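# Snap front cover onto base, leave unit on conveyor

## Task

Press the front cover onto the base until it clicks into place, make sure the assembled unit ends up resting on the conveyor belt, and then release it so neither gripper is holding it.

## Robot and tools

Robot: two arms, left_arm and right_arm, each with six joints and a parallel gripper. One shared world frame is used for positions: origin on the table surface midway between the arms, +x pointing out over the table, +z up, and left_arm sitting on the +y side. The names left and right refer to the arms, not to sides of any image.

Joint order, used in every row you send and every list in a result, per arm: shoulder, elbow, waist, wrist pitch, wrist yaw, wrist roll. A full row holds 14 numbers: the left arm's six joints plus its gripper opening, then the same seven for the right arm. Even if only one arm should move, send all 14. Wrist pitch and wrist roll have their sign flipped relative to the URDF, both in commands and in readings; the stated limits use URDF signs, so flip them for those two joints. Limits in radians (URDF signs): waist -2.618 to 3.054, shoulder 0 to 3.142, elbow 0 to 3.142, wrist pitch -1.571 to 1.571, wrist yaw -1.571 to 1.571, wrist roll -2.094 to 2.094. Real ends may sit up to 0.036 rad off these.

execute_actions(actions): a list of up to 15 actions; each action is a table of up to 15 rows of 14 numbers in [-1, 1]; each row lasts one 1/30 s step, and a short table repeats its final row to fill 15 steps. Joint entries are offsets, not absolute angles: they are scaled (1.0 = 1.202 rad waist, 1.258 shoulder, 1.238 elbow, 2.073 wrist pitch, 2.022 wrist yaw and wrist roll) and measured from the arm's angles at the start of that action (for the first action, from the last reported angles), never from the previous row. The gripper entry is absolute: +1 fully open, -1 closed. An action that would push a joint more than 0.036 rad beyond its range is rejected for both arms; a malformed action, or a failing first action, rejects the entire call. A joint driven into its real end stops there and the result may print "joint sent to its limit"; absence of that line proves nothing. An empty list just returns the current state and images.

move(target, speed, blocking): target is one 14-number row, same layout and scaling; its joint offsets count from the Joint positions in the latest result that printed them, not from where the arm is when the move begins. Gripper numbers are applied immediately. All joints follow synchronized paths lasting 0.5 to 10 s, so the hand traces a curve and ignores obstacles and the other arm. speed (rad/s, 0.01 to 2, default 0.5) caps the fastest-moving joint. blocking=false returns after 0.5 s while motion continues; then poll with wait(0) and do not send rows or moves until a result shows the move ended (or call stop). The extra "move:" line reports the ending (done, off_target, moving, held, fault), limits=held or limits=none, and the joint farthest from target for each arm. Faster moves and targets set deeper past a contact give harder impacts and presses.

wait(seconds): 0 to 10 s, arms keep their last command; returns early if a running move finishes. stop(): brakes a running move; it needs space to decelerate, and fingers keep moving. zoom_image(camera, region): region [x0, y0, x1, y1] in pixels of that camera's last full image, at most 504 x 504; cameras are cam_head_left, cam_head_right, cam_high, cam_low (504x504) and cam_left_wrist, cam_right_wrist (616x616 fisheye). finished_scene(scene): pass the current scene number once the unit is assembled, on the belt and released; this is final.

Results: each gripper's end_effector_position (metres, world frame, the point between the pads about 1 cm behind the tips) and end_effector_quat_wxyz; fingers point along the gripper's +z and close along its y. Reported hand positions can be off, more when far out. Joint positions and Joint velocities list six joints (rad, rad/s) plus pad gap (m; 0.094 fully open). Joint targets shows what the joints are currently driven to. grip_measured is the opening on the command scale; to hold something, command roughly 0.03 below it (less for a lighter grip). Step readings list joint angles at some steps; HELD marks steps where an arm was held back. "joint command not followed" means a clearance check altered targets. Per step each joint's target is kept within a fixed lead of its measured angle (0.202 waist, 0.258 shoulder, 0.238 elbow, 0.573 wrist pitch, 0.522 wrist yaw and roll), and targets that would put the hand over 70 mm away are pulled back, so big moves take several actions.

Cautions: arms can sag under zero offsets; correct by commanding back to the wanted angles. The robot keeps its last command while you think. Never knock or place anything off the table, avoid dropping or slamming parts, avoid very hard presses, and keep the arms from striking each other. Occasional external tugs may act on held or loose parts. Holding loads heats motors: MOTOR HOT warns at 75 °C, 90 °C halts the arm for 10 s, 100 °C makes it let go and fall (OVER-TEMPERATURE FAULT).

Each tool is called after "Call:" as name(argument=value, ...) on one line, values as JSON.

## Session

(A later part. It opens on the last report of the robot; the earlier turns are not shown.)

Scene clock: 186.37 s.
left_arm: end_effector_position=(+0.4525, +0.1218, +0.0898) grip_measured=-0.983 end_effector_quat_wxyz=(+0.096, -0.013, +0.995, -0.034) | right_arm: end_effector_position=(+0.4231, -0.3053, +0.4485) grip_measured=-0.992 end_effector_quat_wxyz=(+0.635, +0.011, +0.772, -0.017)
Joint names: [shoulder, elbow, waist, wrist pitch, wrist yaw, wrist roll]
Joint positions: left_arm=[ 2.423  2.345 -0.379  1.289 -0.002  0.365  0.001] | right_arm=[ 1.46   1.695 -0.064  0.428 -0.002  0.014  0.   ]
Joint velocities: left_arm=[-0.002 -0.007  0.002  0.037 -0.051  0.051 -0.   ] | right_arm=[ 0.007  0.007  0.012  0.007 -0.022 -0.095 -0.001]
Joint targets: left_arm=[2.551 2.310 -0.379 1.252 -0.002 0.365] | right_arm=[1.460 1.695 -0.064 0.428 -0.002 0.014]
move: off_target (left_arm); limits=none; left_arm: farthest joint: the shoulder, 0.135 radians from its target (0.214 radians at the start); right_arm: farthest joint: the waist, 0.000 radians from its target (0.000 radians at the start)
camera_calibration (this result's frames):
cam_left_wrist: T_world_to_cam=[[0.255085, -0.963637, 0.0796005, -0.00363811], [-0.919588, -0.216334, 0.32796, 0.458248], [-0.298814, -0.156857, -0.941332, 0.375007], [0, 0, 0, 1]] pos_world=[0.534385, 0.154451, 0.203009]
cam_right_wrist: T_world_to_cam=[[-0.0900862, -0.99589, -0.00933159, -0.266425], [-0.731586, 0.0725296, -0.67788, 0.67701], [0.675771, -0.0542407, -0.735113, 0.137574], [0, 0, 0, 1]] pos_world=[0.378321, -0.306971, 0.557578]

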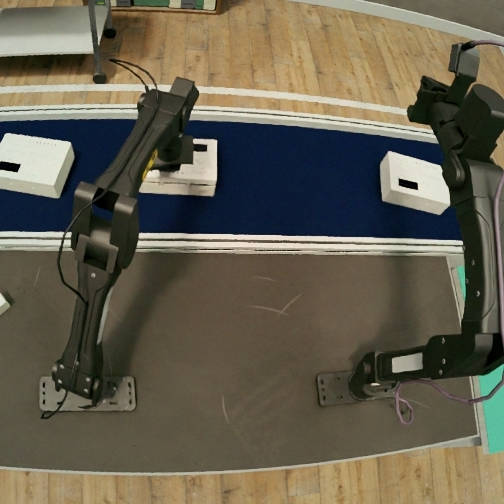

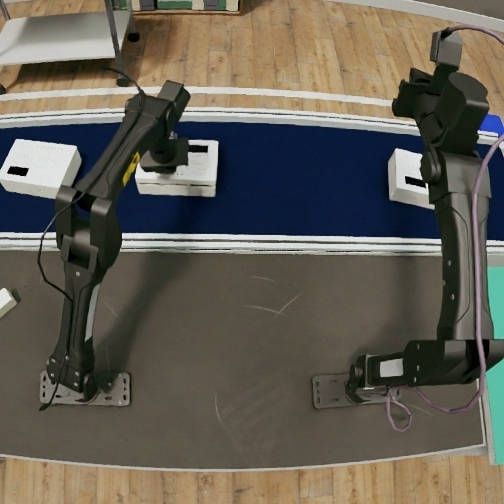

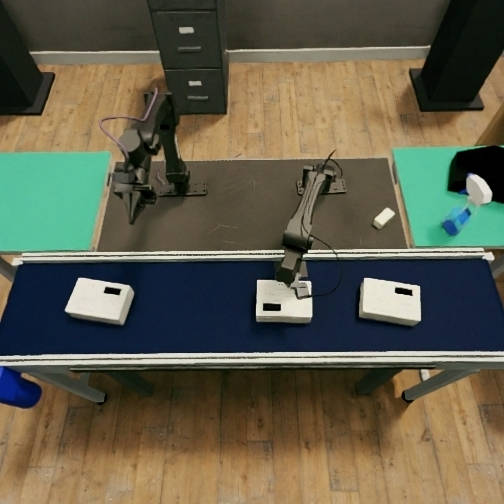

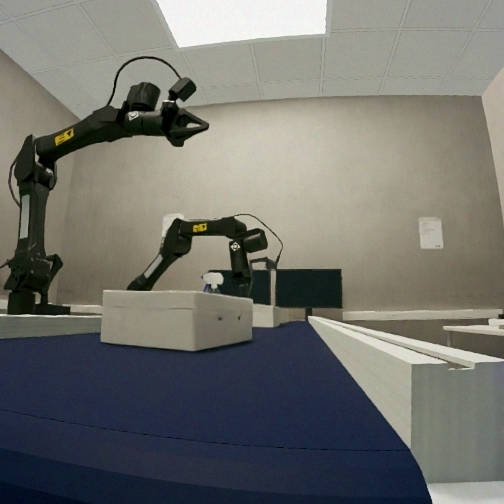

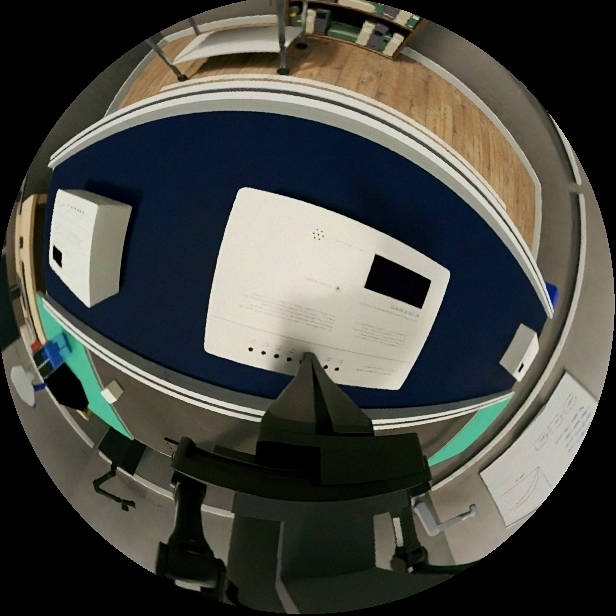

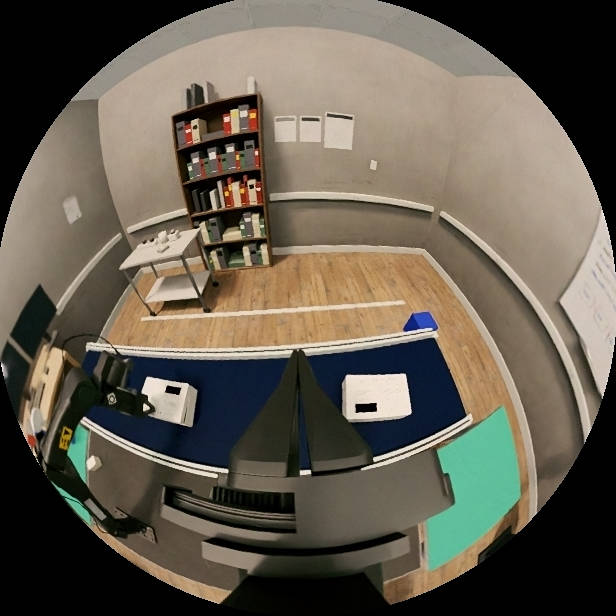

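Call:
move(target=[-0.04,0,0,0,0,0,-1,0,0,0,0,0,0,-1])

Call:
move(target=[0,0,-0.085,-0.03,0,0,-1,0,0,0,0,0,0,-1], speed=0.2)

Call:
move(target=[0.17,-0.04,0,0,0,0,-1,0,0,0,0,0,0,-1], speed=0.12)

Call:
zoom_image(camera="cam_head_right", region=[120, 120, 240, 220])

Call:
zoom_image(camera="cam_low", region=[230, 280, 310, 340])

Scene clock: 193.97 s.
left_arm: end_effector_position=(+0.4531, +0.1216, +0.1004) grip_measured=-0.983 end_effector_quat_wxyz=(+0.106, -0.013, +0.994, -0.038) | right_arm: end_effector_position=(+0.4231, -0.3053, +0.4485) grip_measured=-0.992 end_effector_quat_wxyz=(+0.635, +0.011, +0.772, -0.017)
Joint names: [shoulder, elbow, waist, wrist pitch, wrist yaw, wrist roll]
Joint positions: left_arm=[ 2.403  2.347 -0.379  1.29  -0.002  0.365  0.001] | right_arm=[ 1.46   1.695 -0.064  0.428 -0.002  0.014  0.   ]
Joint velocities: left_arm=[-0.022  0.007 -0.007 -0.051  0.037 -0.051 -0.001] | right_arm=[ 0.022  0.002 -0.017  0.007 -0.022  0.066 -0.001]
Joint targets: left_arm=[2.372 2.345 -0.379 1.289 -0.002 0.365] | right_arm=[1.460 1.695 -0.064 0.428 -0.002 0.014]
move: off_target (left_arm); limits=none; left_arm: farthest joint: the shoulder, 0.030 radians from its target (0.050 radians at the start); right_arm: farthest joint: the waist, 0.000 radians from its target (0.000 radians at the start)
camera_calibration (this result's frames):
cam_left_wrist: T_world_to_cam=[[0.253361, -0.963027, 0.0915791, -0.00535665], [-0.926022, -0.21406, 0.310904, 0.459657], [-0.279806, -0.163575, -0.946019, 0.377819], [0, 0, 0, 1]] pos_world=[0.532726, 0.155038, 0.215005]
cam_right_wrist: T_world_to_cam=[[-0.0900862, -0.99589, -0.00933159, -0.266425], [-0.731586, 0.0725296, -0.67788, 0.67701], [0.675771, -0.0542407, -0.735113, 0.137574], [0, 0, 0, 1]] pos_world=[0.378321, -0.306971, 0.557578]

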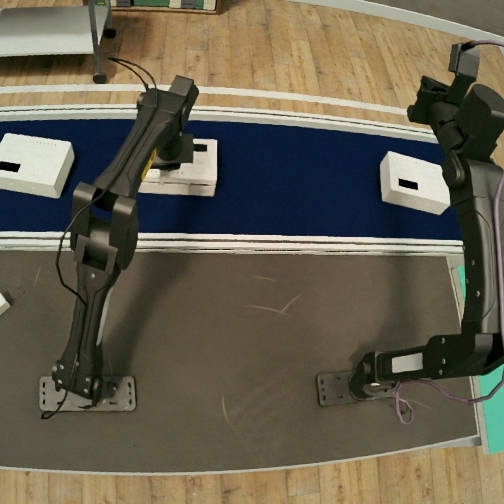

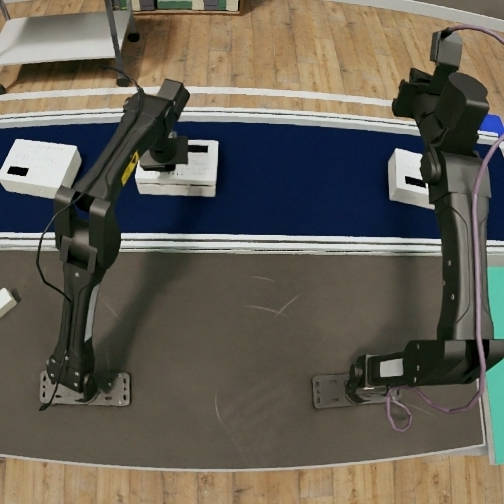

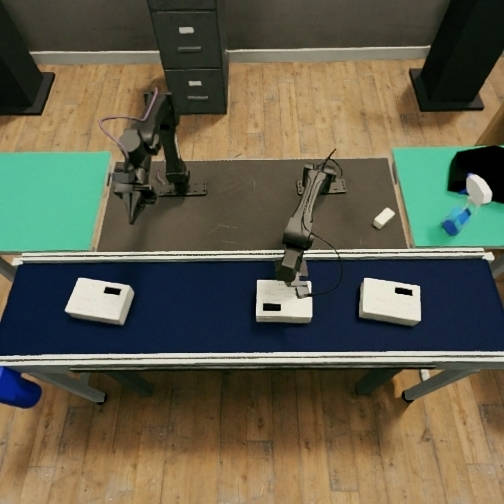

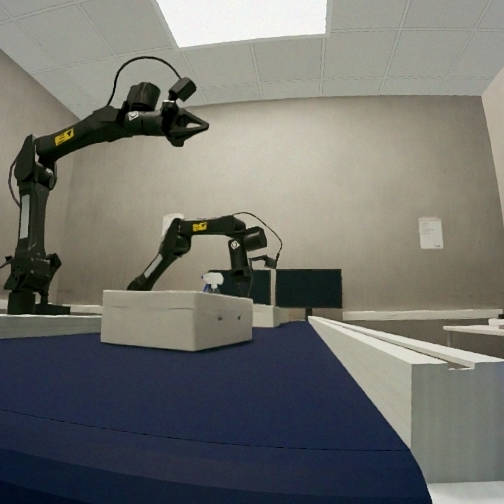

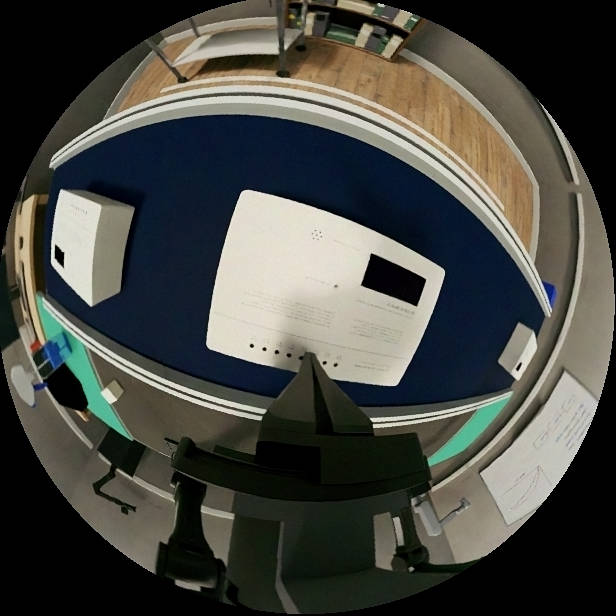

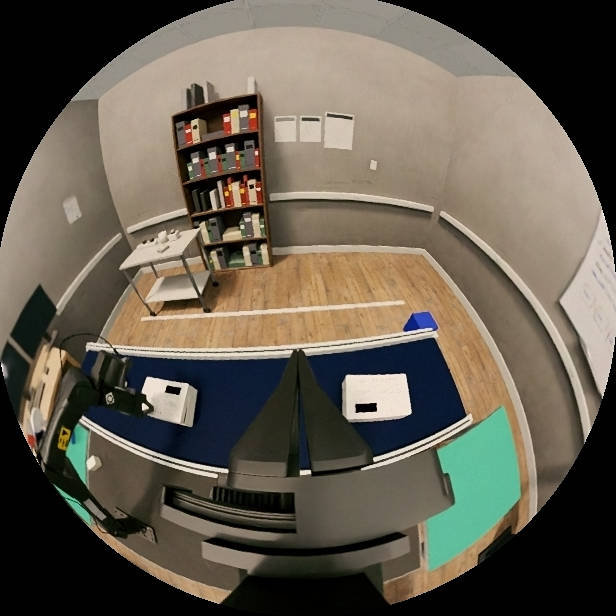

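Scene clock: 194.97 s.
left_arm: end_effector_position=(+0.4425, +0.0679, +0.1031) grip_measured=-0.983 end_effector_quat_wxyz=(+0.124, +0.038, +0.990, -0.052) | right_arm: end_effector_position=(+0.4231, -0.3053, +0.4485) grip_measured=-0.992 end_effector_quat_wxyz=(+0.635, +0.011, +0.772, -0.017)
Joint names: [shoulder, elbow, waist, wrist pitch, wrist yaw, wrist roll]
Joint positions: left_arm=[ 2.403  2.347 -0.482  1.246 -0.002  0.365  0.001] | right_arm=[ 1.46   1.695 -0.064  0.428 -0.002  0.014  0.   ]
Joint velocities: left_arm=[ 0.002  0.002  0.002 -0.007  0.007 -0.095 -0.001] | right_arm=[ 0.002 -0.017 -0.022 -0.037  0.051 -0.037  0.001]
Joint targets: left_arm=[2.403 2.347 -0.482 1.227 -0.002 0.365] | right_arm=[1.460 1.695 -0.064 0.428 -0.002 0.014]
move: done; limits=none; left_arm: farthest joint: the wrist pitch, 0.018 radians from its target (0.062 radians at the start); right_arm: farthest joint: the waist, 0.000 radians from its target (0.000 radians at the start)
camera_calibration (this result's frames):
cam_left_wrist: T_world_to_cam=[[0.149302, -0.981984, 0.115829, -0.00978863], [-0.954609, -0.112614, 0.275754, 0.446857], [-0.257742, -0.151742, -0.954224, 0.358824], [0, 0, 0, 1]] pos_world=[0.52052, 0.0951588, 0.22031]
cam_right_wrist: T_world_to_cam=[[-0.0900862, -0.99589, -0.00933159, -0.266425], [-0.731586, 0.0725296, -0.67788, 0.67701], [0.675771, -0.0542407, -0.735113, 0.137574], [0, 0, 0, 1]] pos_world=[0.378321, -0.306971, 0.557578]

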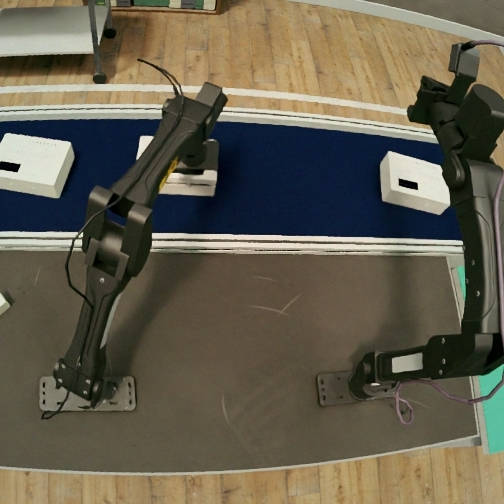

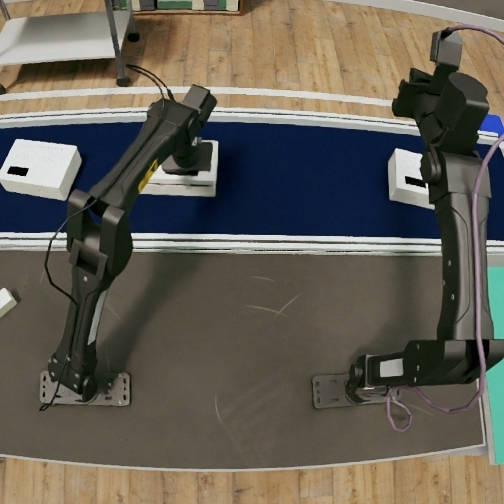

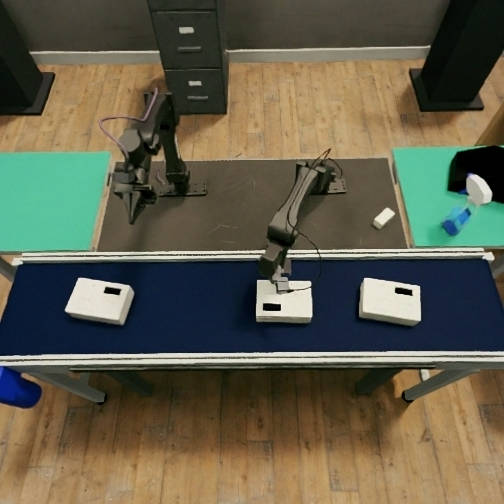

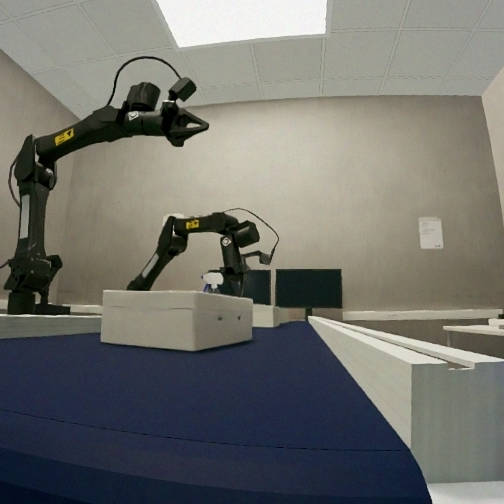

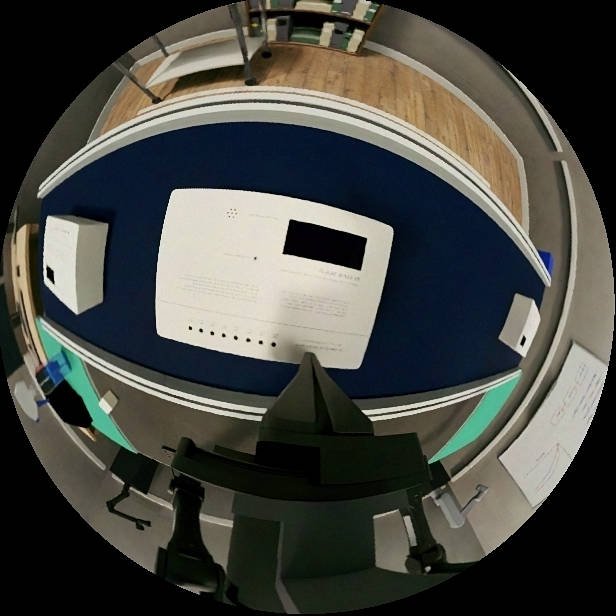

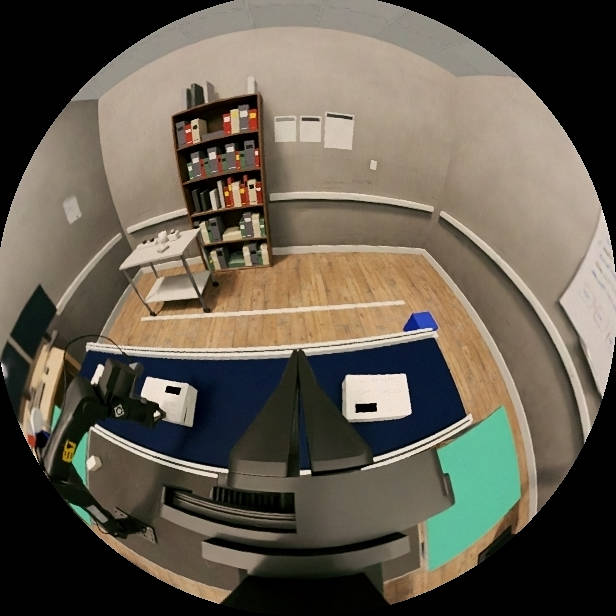

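Scene clock: 197.00 s.
left_arm: end_effector_position=(+0.4415, +0.0671, +0.0910) grip_measured=-0.983 end_effector_quat_wxyz=(+0.112, +0.039, +0.992, -0.050) | right_arm: end_effector_position=(+0.4231, -0.3053, +0.4485) grip_measured=-0.992 end_effector_quat_wxyz=(+0.635, +0.011, +0.772, -0.017)
Joint names: [shoulder, elbow, waist, wrist pitch, wrist yaw, wrist roll]
Joint positions: left_arm=[ 2.426  2.347 -0.482  1.246  0.004  0.365  0.001] | right_arm=[ 1.46   1.695 -0.064  0.428 -0.002  0.014  0.   ]
Joint velocities: left_arm=[ 0.012  0.002  0.002 -0.007 -0.007 -0.007  0.   ] | right_arm=[ 0.002  0.017 -0.022  0.022 -0.081 -0.007  0.   ]
Joint targets: left_arm=[2.552 2.314 -0.482 1.246 -0.000 0.365] | right_arm=[1.460 1.695 -0.064 0.428 -0.002 0.014]
move: off_target (left_arm); limits=none; left_arm: farthest joint: the shoulder, 0.191 radians from its target (0.214 radians at the start); right_arm: farthest joint: the waist, 0.000 radians from its target (0.000 radians at the start)
camera_calibration (this result's frames):
cam_left_wrist: T_world_to_cam=[[0.150448, -0.982751, 0.107542, -0.00870528], [-0.947927, -0.112512, 0.297953, 0.444222], [-0.280714, -0.146768, -0.948503, 0.356277], [0, 0, 0, 1]] pos_world=[0.522412, 0.0937154, 0.206509]
cam_right_wrist: T_world_to_cam=[[-0.0900862, -0.99589, -0.00933159, -0.266425], [-0.731586, 0.0725296, -0.67788, 0.67701], [0.675771, -0.0542407, -0.735113, 0.137574], [0, 0, 0, 1]] pos_world=[0.378321, -0.306971, 0.557578]

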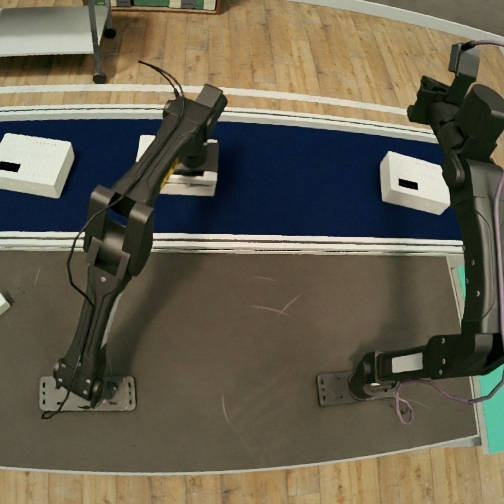

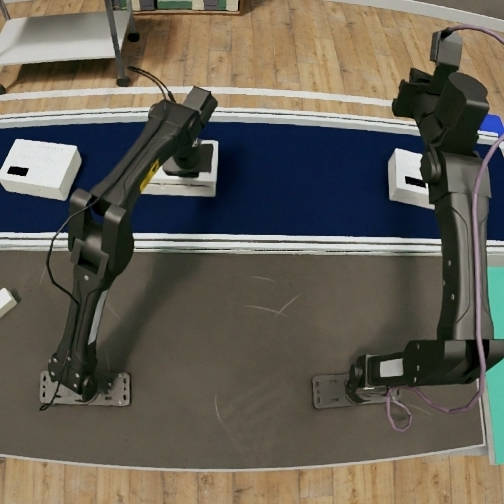

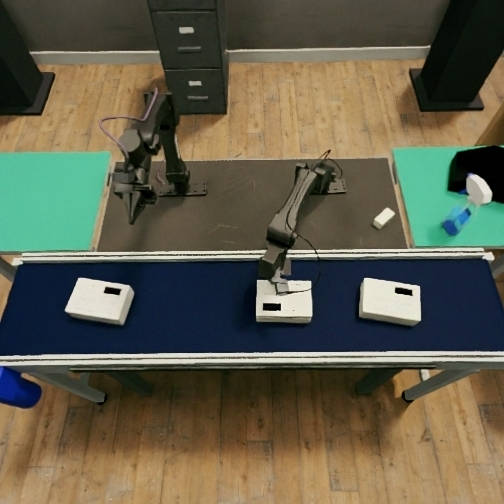

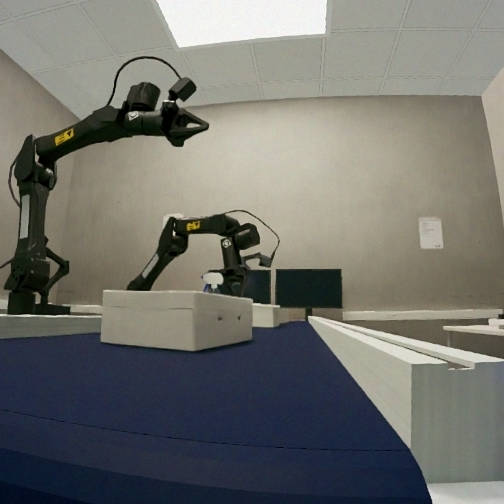

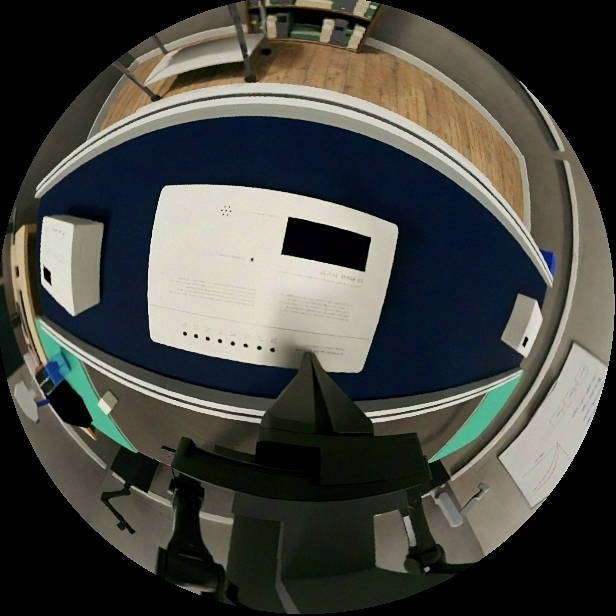

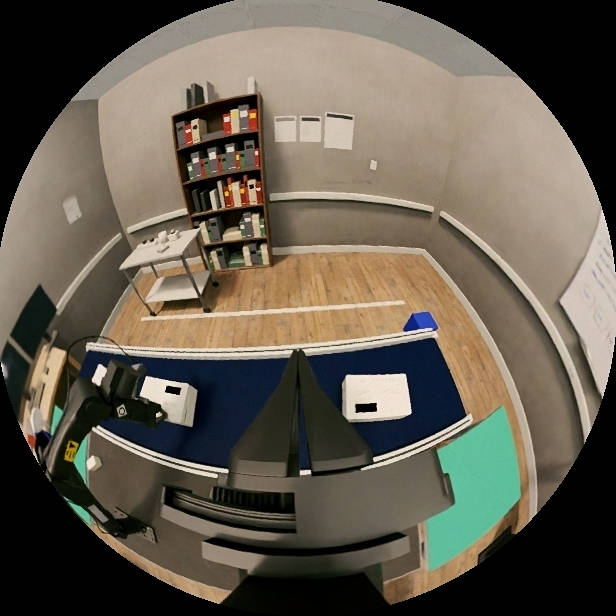

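Region (120, 120, 240, 220) of cam_head_right's 504x504 image, scaled by 4.200, with more detail than that image has.

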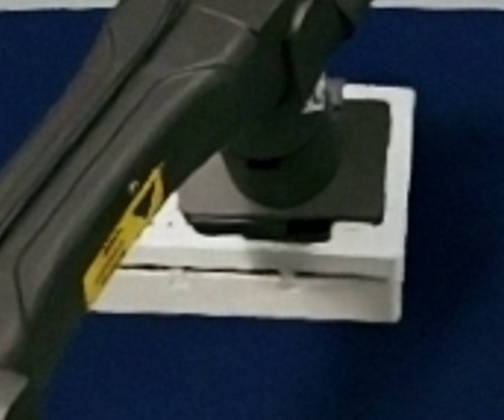

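Region (230, 280, 310, 340) of cam_low's 504x504 image, scaled by 6.300, with more detail than that image has; it fills the top 378 rows of this view, and the rest is white.

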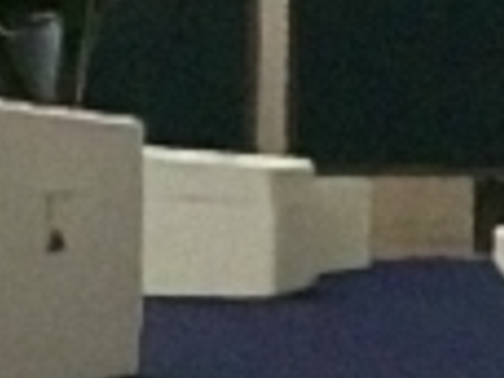

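Call:
move(target=[-0.06,0,0,0,0,0,-1,0.3,0.2,0.2,0.1,0,-0.4,-1], speed=1)

Call:
move(target=[0,0,0.155,0.045,0,0.75,-1,0.465,0.32,0.35,0.155,0,-0.55,-1], speed=0.8)

Call:
zoom_image(camera="cam_right_wrist", region=[100, 150, 450, 450])

Scene clock: 204.97 s.
left_arm: end_effector_position=(+0.4425, +0.0665, +0.1160) grip_measured=-0.983 end_effector_quat_wxyz=(+0.134, +0.039, +0.988, -0.060) | right_arm: end_effector_position=(+0.4962, -0.1813, +0.3296) grip_measured=-0.992 end_effector_quat_wxyz=(+0.438, +0.256, +0.829, +0.236)
Joint names: [shoulder, elbow, waist, wrist pitch, wrist yaw, wrist roll]
Joint positions: left_arm=[ 2.378  2.348 -0.482  1.246  0.005  0.365  0.001] | right_arm=[ 1.835  1.924  0.172  0.617 -0.002 -0.793  0.   ]
Joint velocities: left_arm=[-0.002  0.022 -0.007  0.037  0.007  0.051 -0.   ] | right_arm=[ 0.002 -0.017  0.012  0.037  0.022  0.051  0.   ]
Joint targets: left_arm=[2.351 2.346 -0.482 1.246 0.004 0.365] | right_arm=[1.838 1.942 0.177 0.635 -0.002 -0.795]
move: off_target (left_arm); limits=none; left_arm: farthest joint: the shoulder, 0.028 radians from its target (0.076 radians at the start); right_arm: farthest joint: the elbow, 0.019 radians from its target (0.248 radians at the start)
camera_calibration (this result's frames):
cam_left_wrist: T_world_to_cam=[[0.14479, -0.980097, 0.135815, -0.0130797], [-0.960409, -0.10619, 0.257564, 0.447407], [-0.238015, -0.16773, -0.956669, 0.363592], [0, 0, 0, 1]] pos_world=[0.518127, 0.0956762, 0.234378]
cam_right_wrist: T_world_to_cam=[[-0.270457, -0.744204, -0.610748, 0.19588], [-0.879255, 0.44933, -0.158155, 0.611219], [0.392127, 0.49423, -0.77587, 0.261142], [0, 0, 0, 1]] pos_world=[0.487993, -0.257929, 0.418912]

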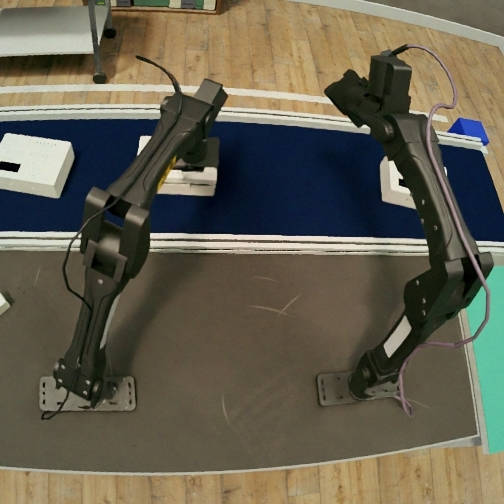

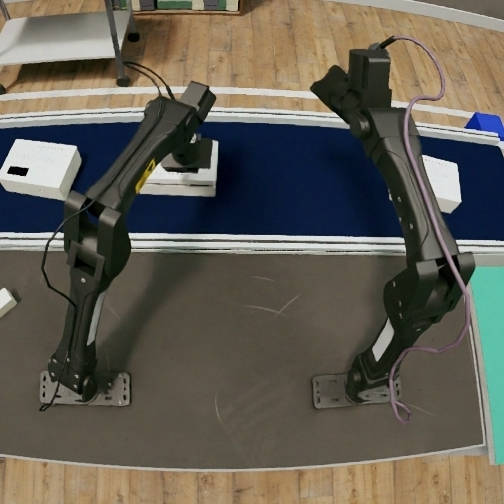

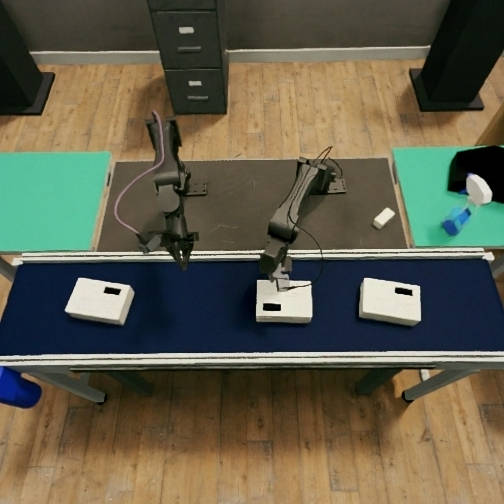

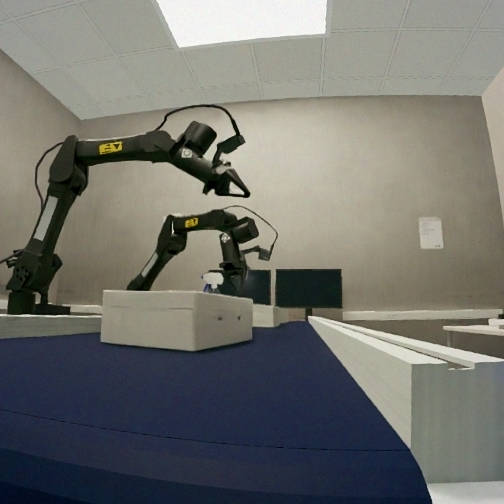

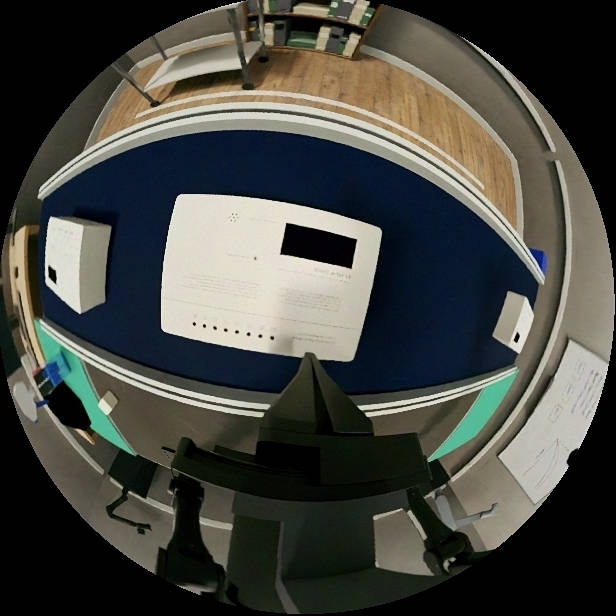

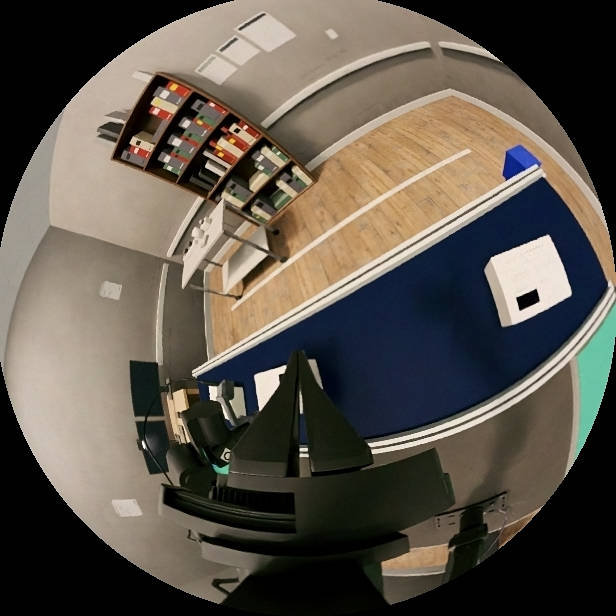

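Scene clock: 207.73 s.
left_arm: end_effector_position=(+0.4583, +0.1608, +0.1113) grip_measured=-0.983 end_effector_quat_wxyz=(-0.051, +0.718, -0.687, +0.098) | right_arm: end_effector_position=(+0.4506, +0.0578, +0.1149) grip_measured=-0.992 end_effector_quat_wxyz=(+0.081, +0.578, +0.770, +0.257)
Joint names: [shoulder, elbow, waist, wrist pitch, wrist yaw, wrist roll]
Joint positions: left_arm=[ 2.378  2.348 -0.301  1.319  0.005  1.878  0.001] | right_arm=[ 2.413  2.303  0.593  0.915 -0.004 -1.901  0.   ]
Joint velocities: left_arm=[-0.007 -0.002  0.002  0.022 -0.037 -0.051  0.   ] | right_arm=[ 0.017 -0.017 -0.012 -0.007  0.037 -0.022 -0.002]
Joint targets: left_arm=[2.378 2.348 -0.296 1.339 0.005 1.882] | right_arm=[2.420 2.320 0.593 0.938 -0.002 -1.905]
move: off_target (right_arm); limits=none; left_arm: farthest joint: the wrist pitch, 0.020 radians from its target (0.094 radians at the start); right_arm: farthest joint: the wrist pitch, 0.024 radians from its target (0.321 radians at the start)
camera_calibration (this result's frames):
cam_left_wrist: T_world_to_cam=[[0.947315, 0.281681, 0.152479, -0.494905], [0.145933, -0.803329, 0.577379, 0.0432824], [0.285128, -0.524708, -0.802112, 0.179163], [0, 0, 0, 1]] pos_world=[0.41143, 0.268184, 0.194181]
cam_right_wrist: T_world_to_cam=[[-0.876367, -0.184547, -0.444885, 0.451965], [-0.461986, 0.583279, 0.668098, 0.139075], [0.136196, 0.79103, -0.596425, 0.07179], [0, 0, 0, 1]] pos_world=[0.45056, -0.0544986, 0.150974]

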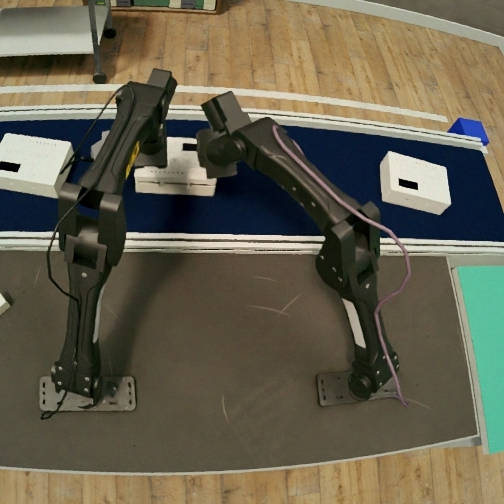

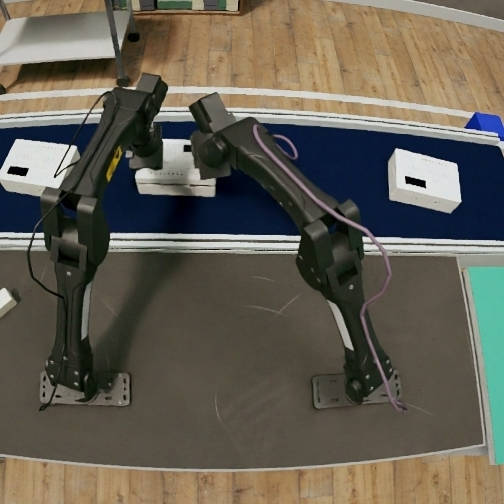

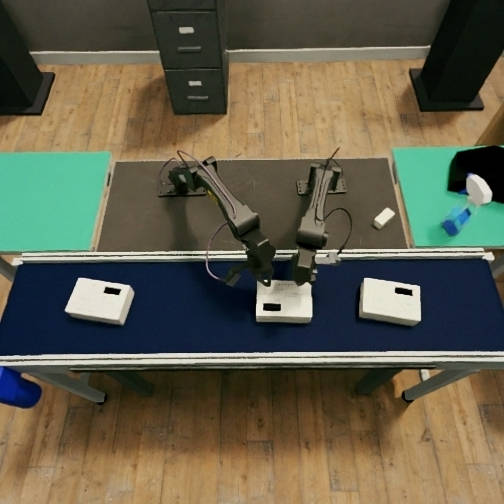

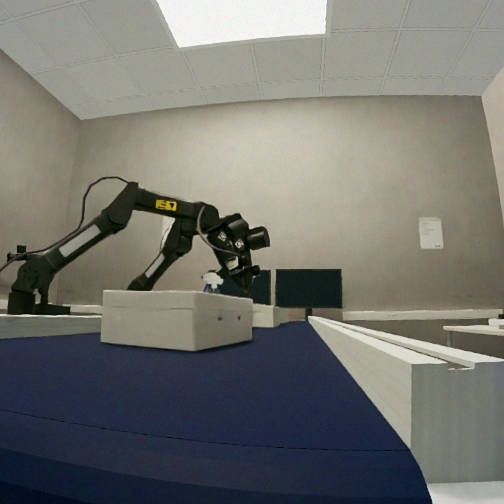

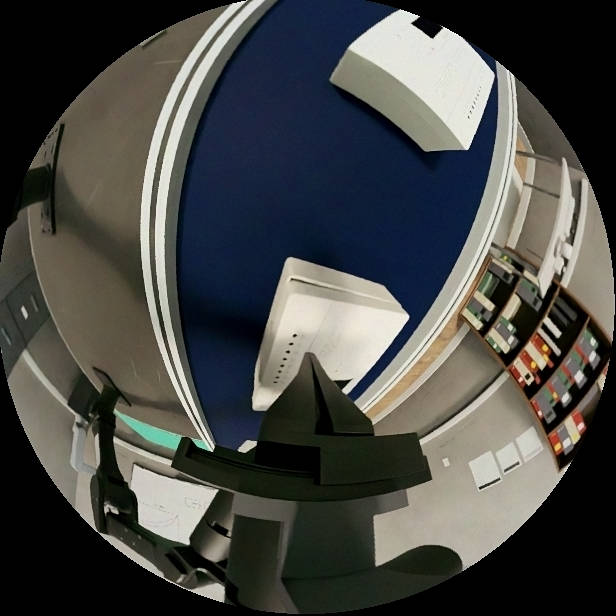

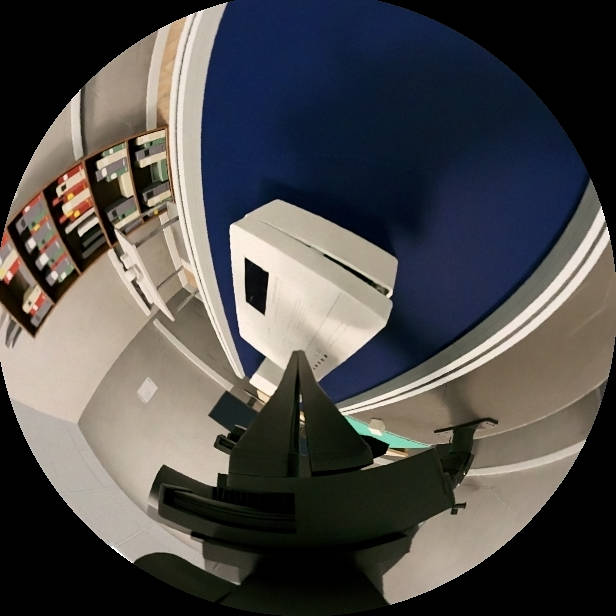

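Region (100, 150, 450, 450) of cam_right_wrist's 616x616 image, scaled by 1.440, with more detail than that image has; it fills the top 432 rows of this view, and the rest is white.

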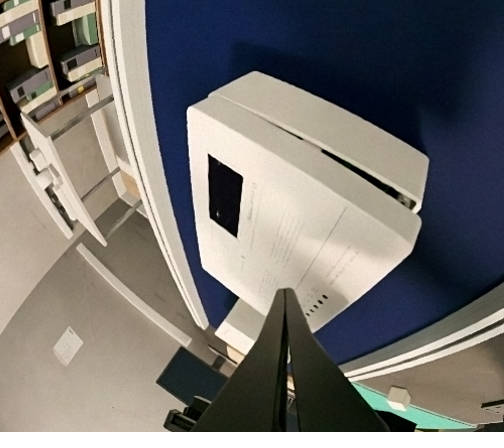

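Call:
move(target=[0.17,0,0,0,0,0,-1,0.16,0,0,0,0,0,-1], speed=0.12)

Call:
zoom_image(camera="cam_head_right", region=[120, 150, 240, 220])

Call:
zoom_image(camera="cam_right_wrist", region=[200, 180, 430, 380])

Call:
zoom_image(camera="cam_left_wrist", region=[230, 230, 450, 420])

Scene clock: 215.43 s.
left_arm: end_effector_position=(+0.4605, +0.1593, +0.0881) grip_measured=-0.983 end_effector_quat_wxyz=(-0.038, +0.720, -0.689, +0.079) | right_arm: end_effector_position=(+0.4734, +0.0738, +0.0807) grip_measured=-0.992 end_effector_quat_wxyz=(+0.088, +0.574, +0.765, +0.277)
Joint names: [shoulder, elbow, waist, wrist pitch, wrist yaw, wrist roll]
Joint positions: left_arm=[ 2.449  2.39  -0.302  1.337  0.009  1.878  0.001] | right_arm=[ 2.515  2.33   0.593  0.795 -0.004 -1.901  0.   ]
Joint velocities: left_arm=[-0.007  0.012 -0.017 -0.037 -0.022 -0.095 -0.   ] | right_arm=[-0.022  0.012  0.007  0.022 -0.066 -0.022 -0.001]
Joint targets: left_arm=[2.576 2.353 -0.301 1.321 0.005 1.878] | right_arm=[2.606 2.305 0.593 0.906 -0.004 -1.901]
move: off_target (left_arm, right_arm); limits=none; left_arm: farthest joint: the shoulder, 0.143 radians from its target (0.214 radians at the start); right_arm: farthest joint: the wrist pitch, 0.120 radians from its target (0.000 radians at the start)
camera_calibration (this result's frames):
cam_left_wrist: T_world_to_cam=[[0.953615, 0.279836, 0.110955, -0.491888], [0.171533, -0.808023, 0.563626, 0.0453238], [0.247377, -0.51845, -0.818544, 0.176932], [0, 0, 0, 1]] pos_world=[0.417528, 0.266001, 0.173859]
cam_right_wrist: T_world_to_cam=[[-0.85988, -0.172505, -0.480467, 0.453912], [-0.485649, 0.566474, 0.665771, 0.175729], [0.157323, 0.805822, -0.570877, 0.0224047], [0, 0, 0, 1]] pos_world=[0.472128, -0.0392981, 0.113885]

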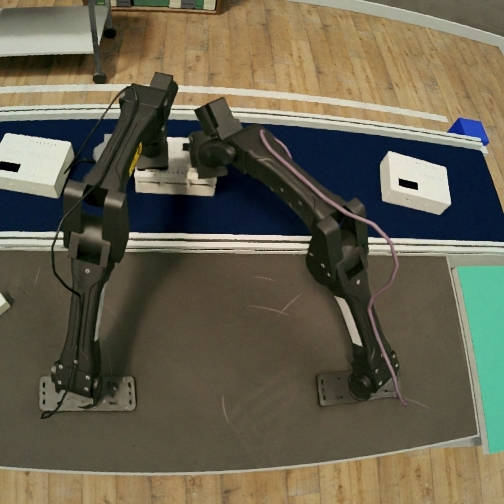

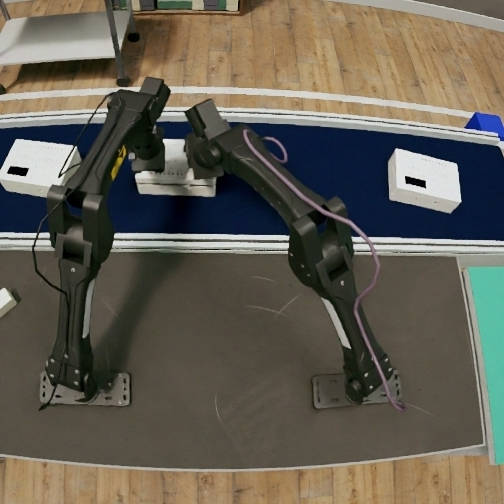

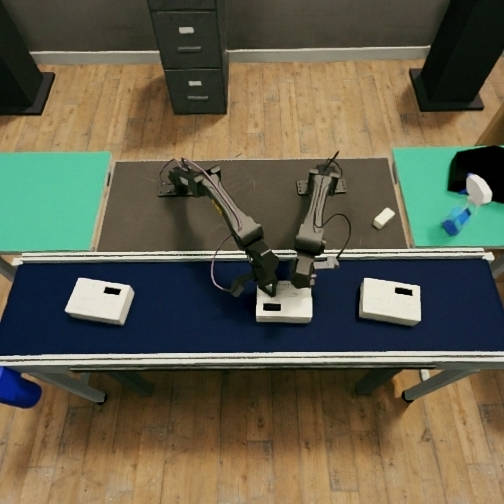

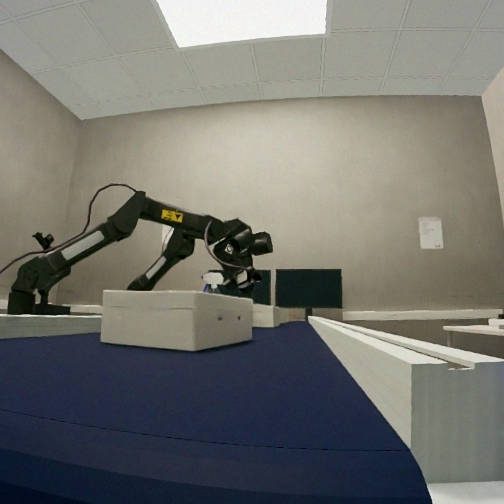

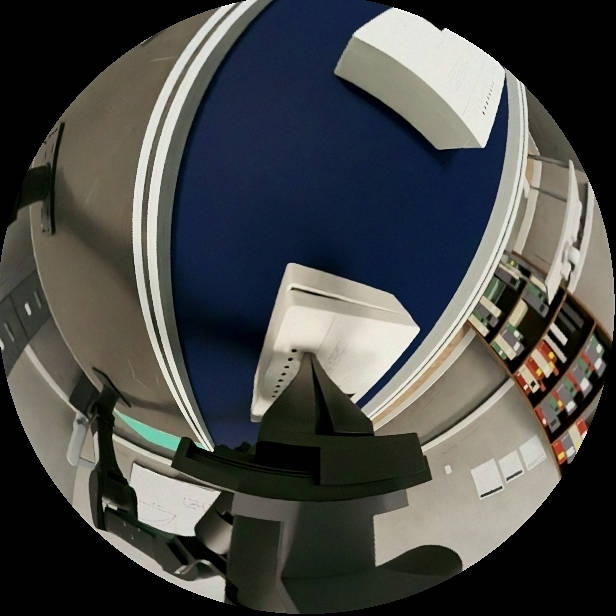

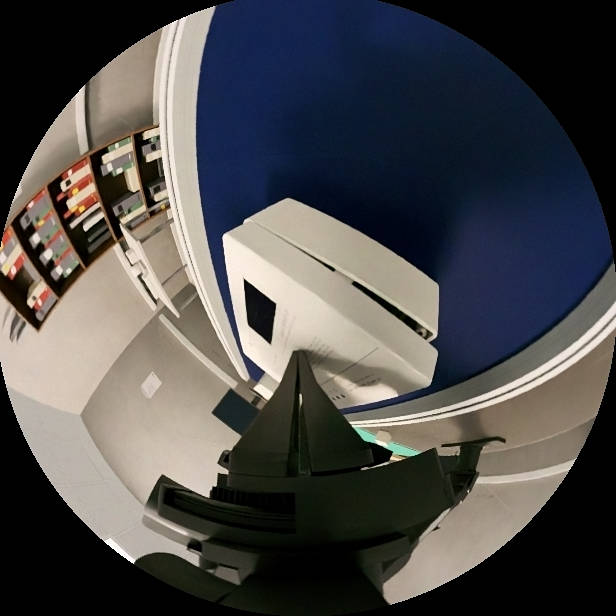

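Region (120, 150, 240, 220) of cam_head_right's 504x504 image, scaled by 4.200, with more detail than that image has; it fills the top 294 rows of this view, and the rest is white.

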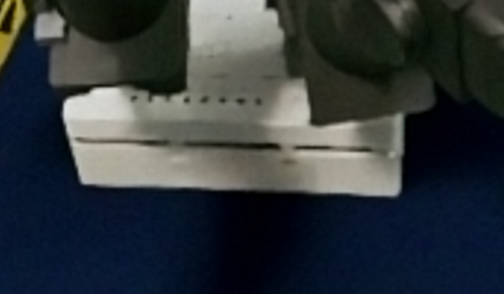

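Region (200, 180, 430, 380) of cam_right_wrist's 616x616 image, scaled by 2.191, with more detail than that image has; it fills the top 438 rows of this view, and the rest is white.

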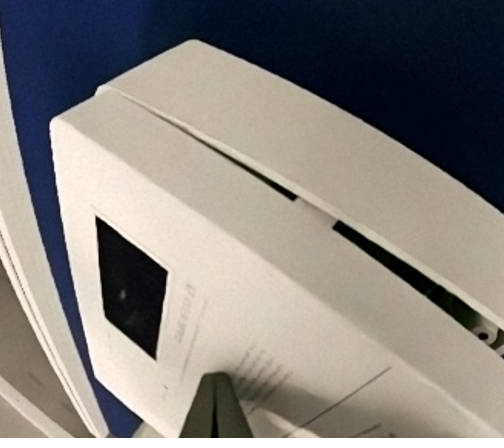

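Region (230, 230, 450, 420) of cam_left_wrist's 616x616 image, scaled by 2.291, with more detail than that image has; it fills the top 435 rows of this view, and the rest is white.

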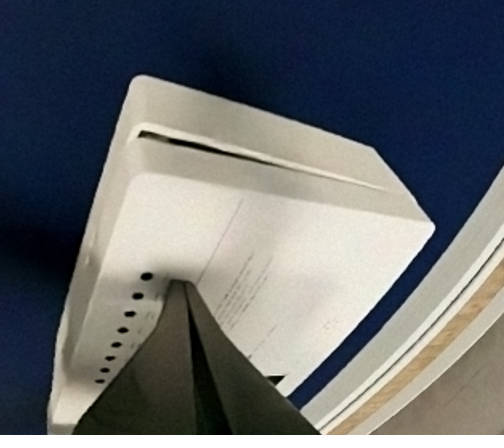

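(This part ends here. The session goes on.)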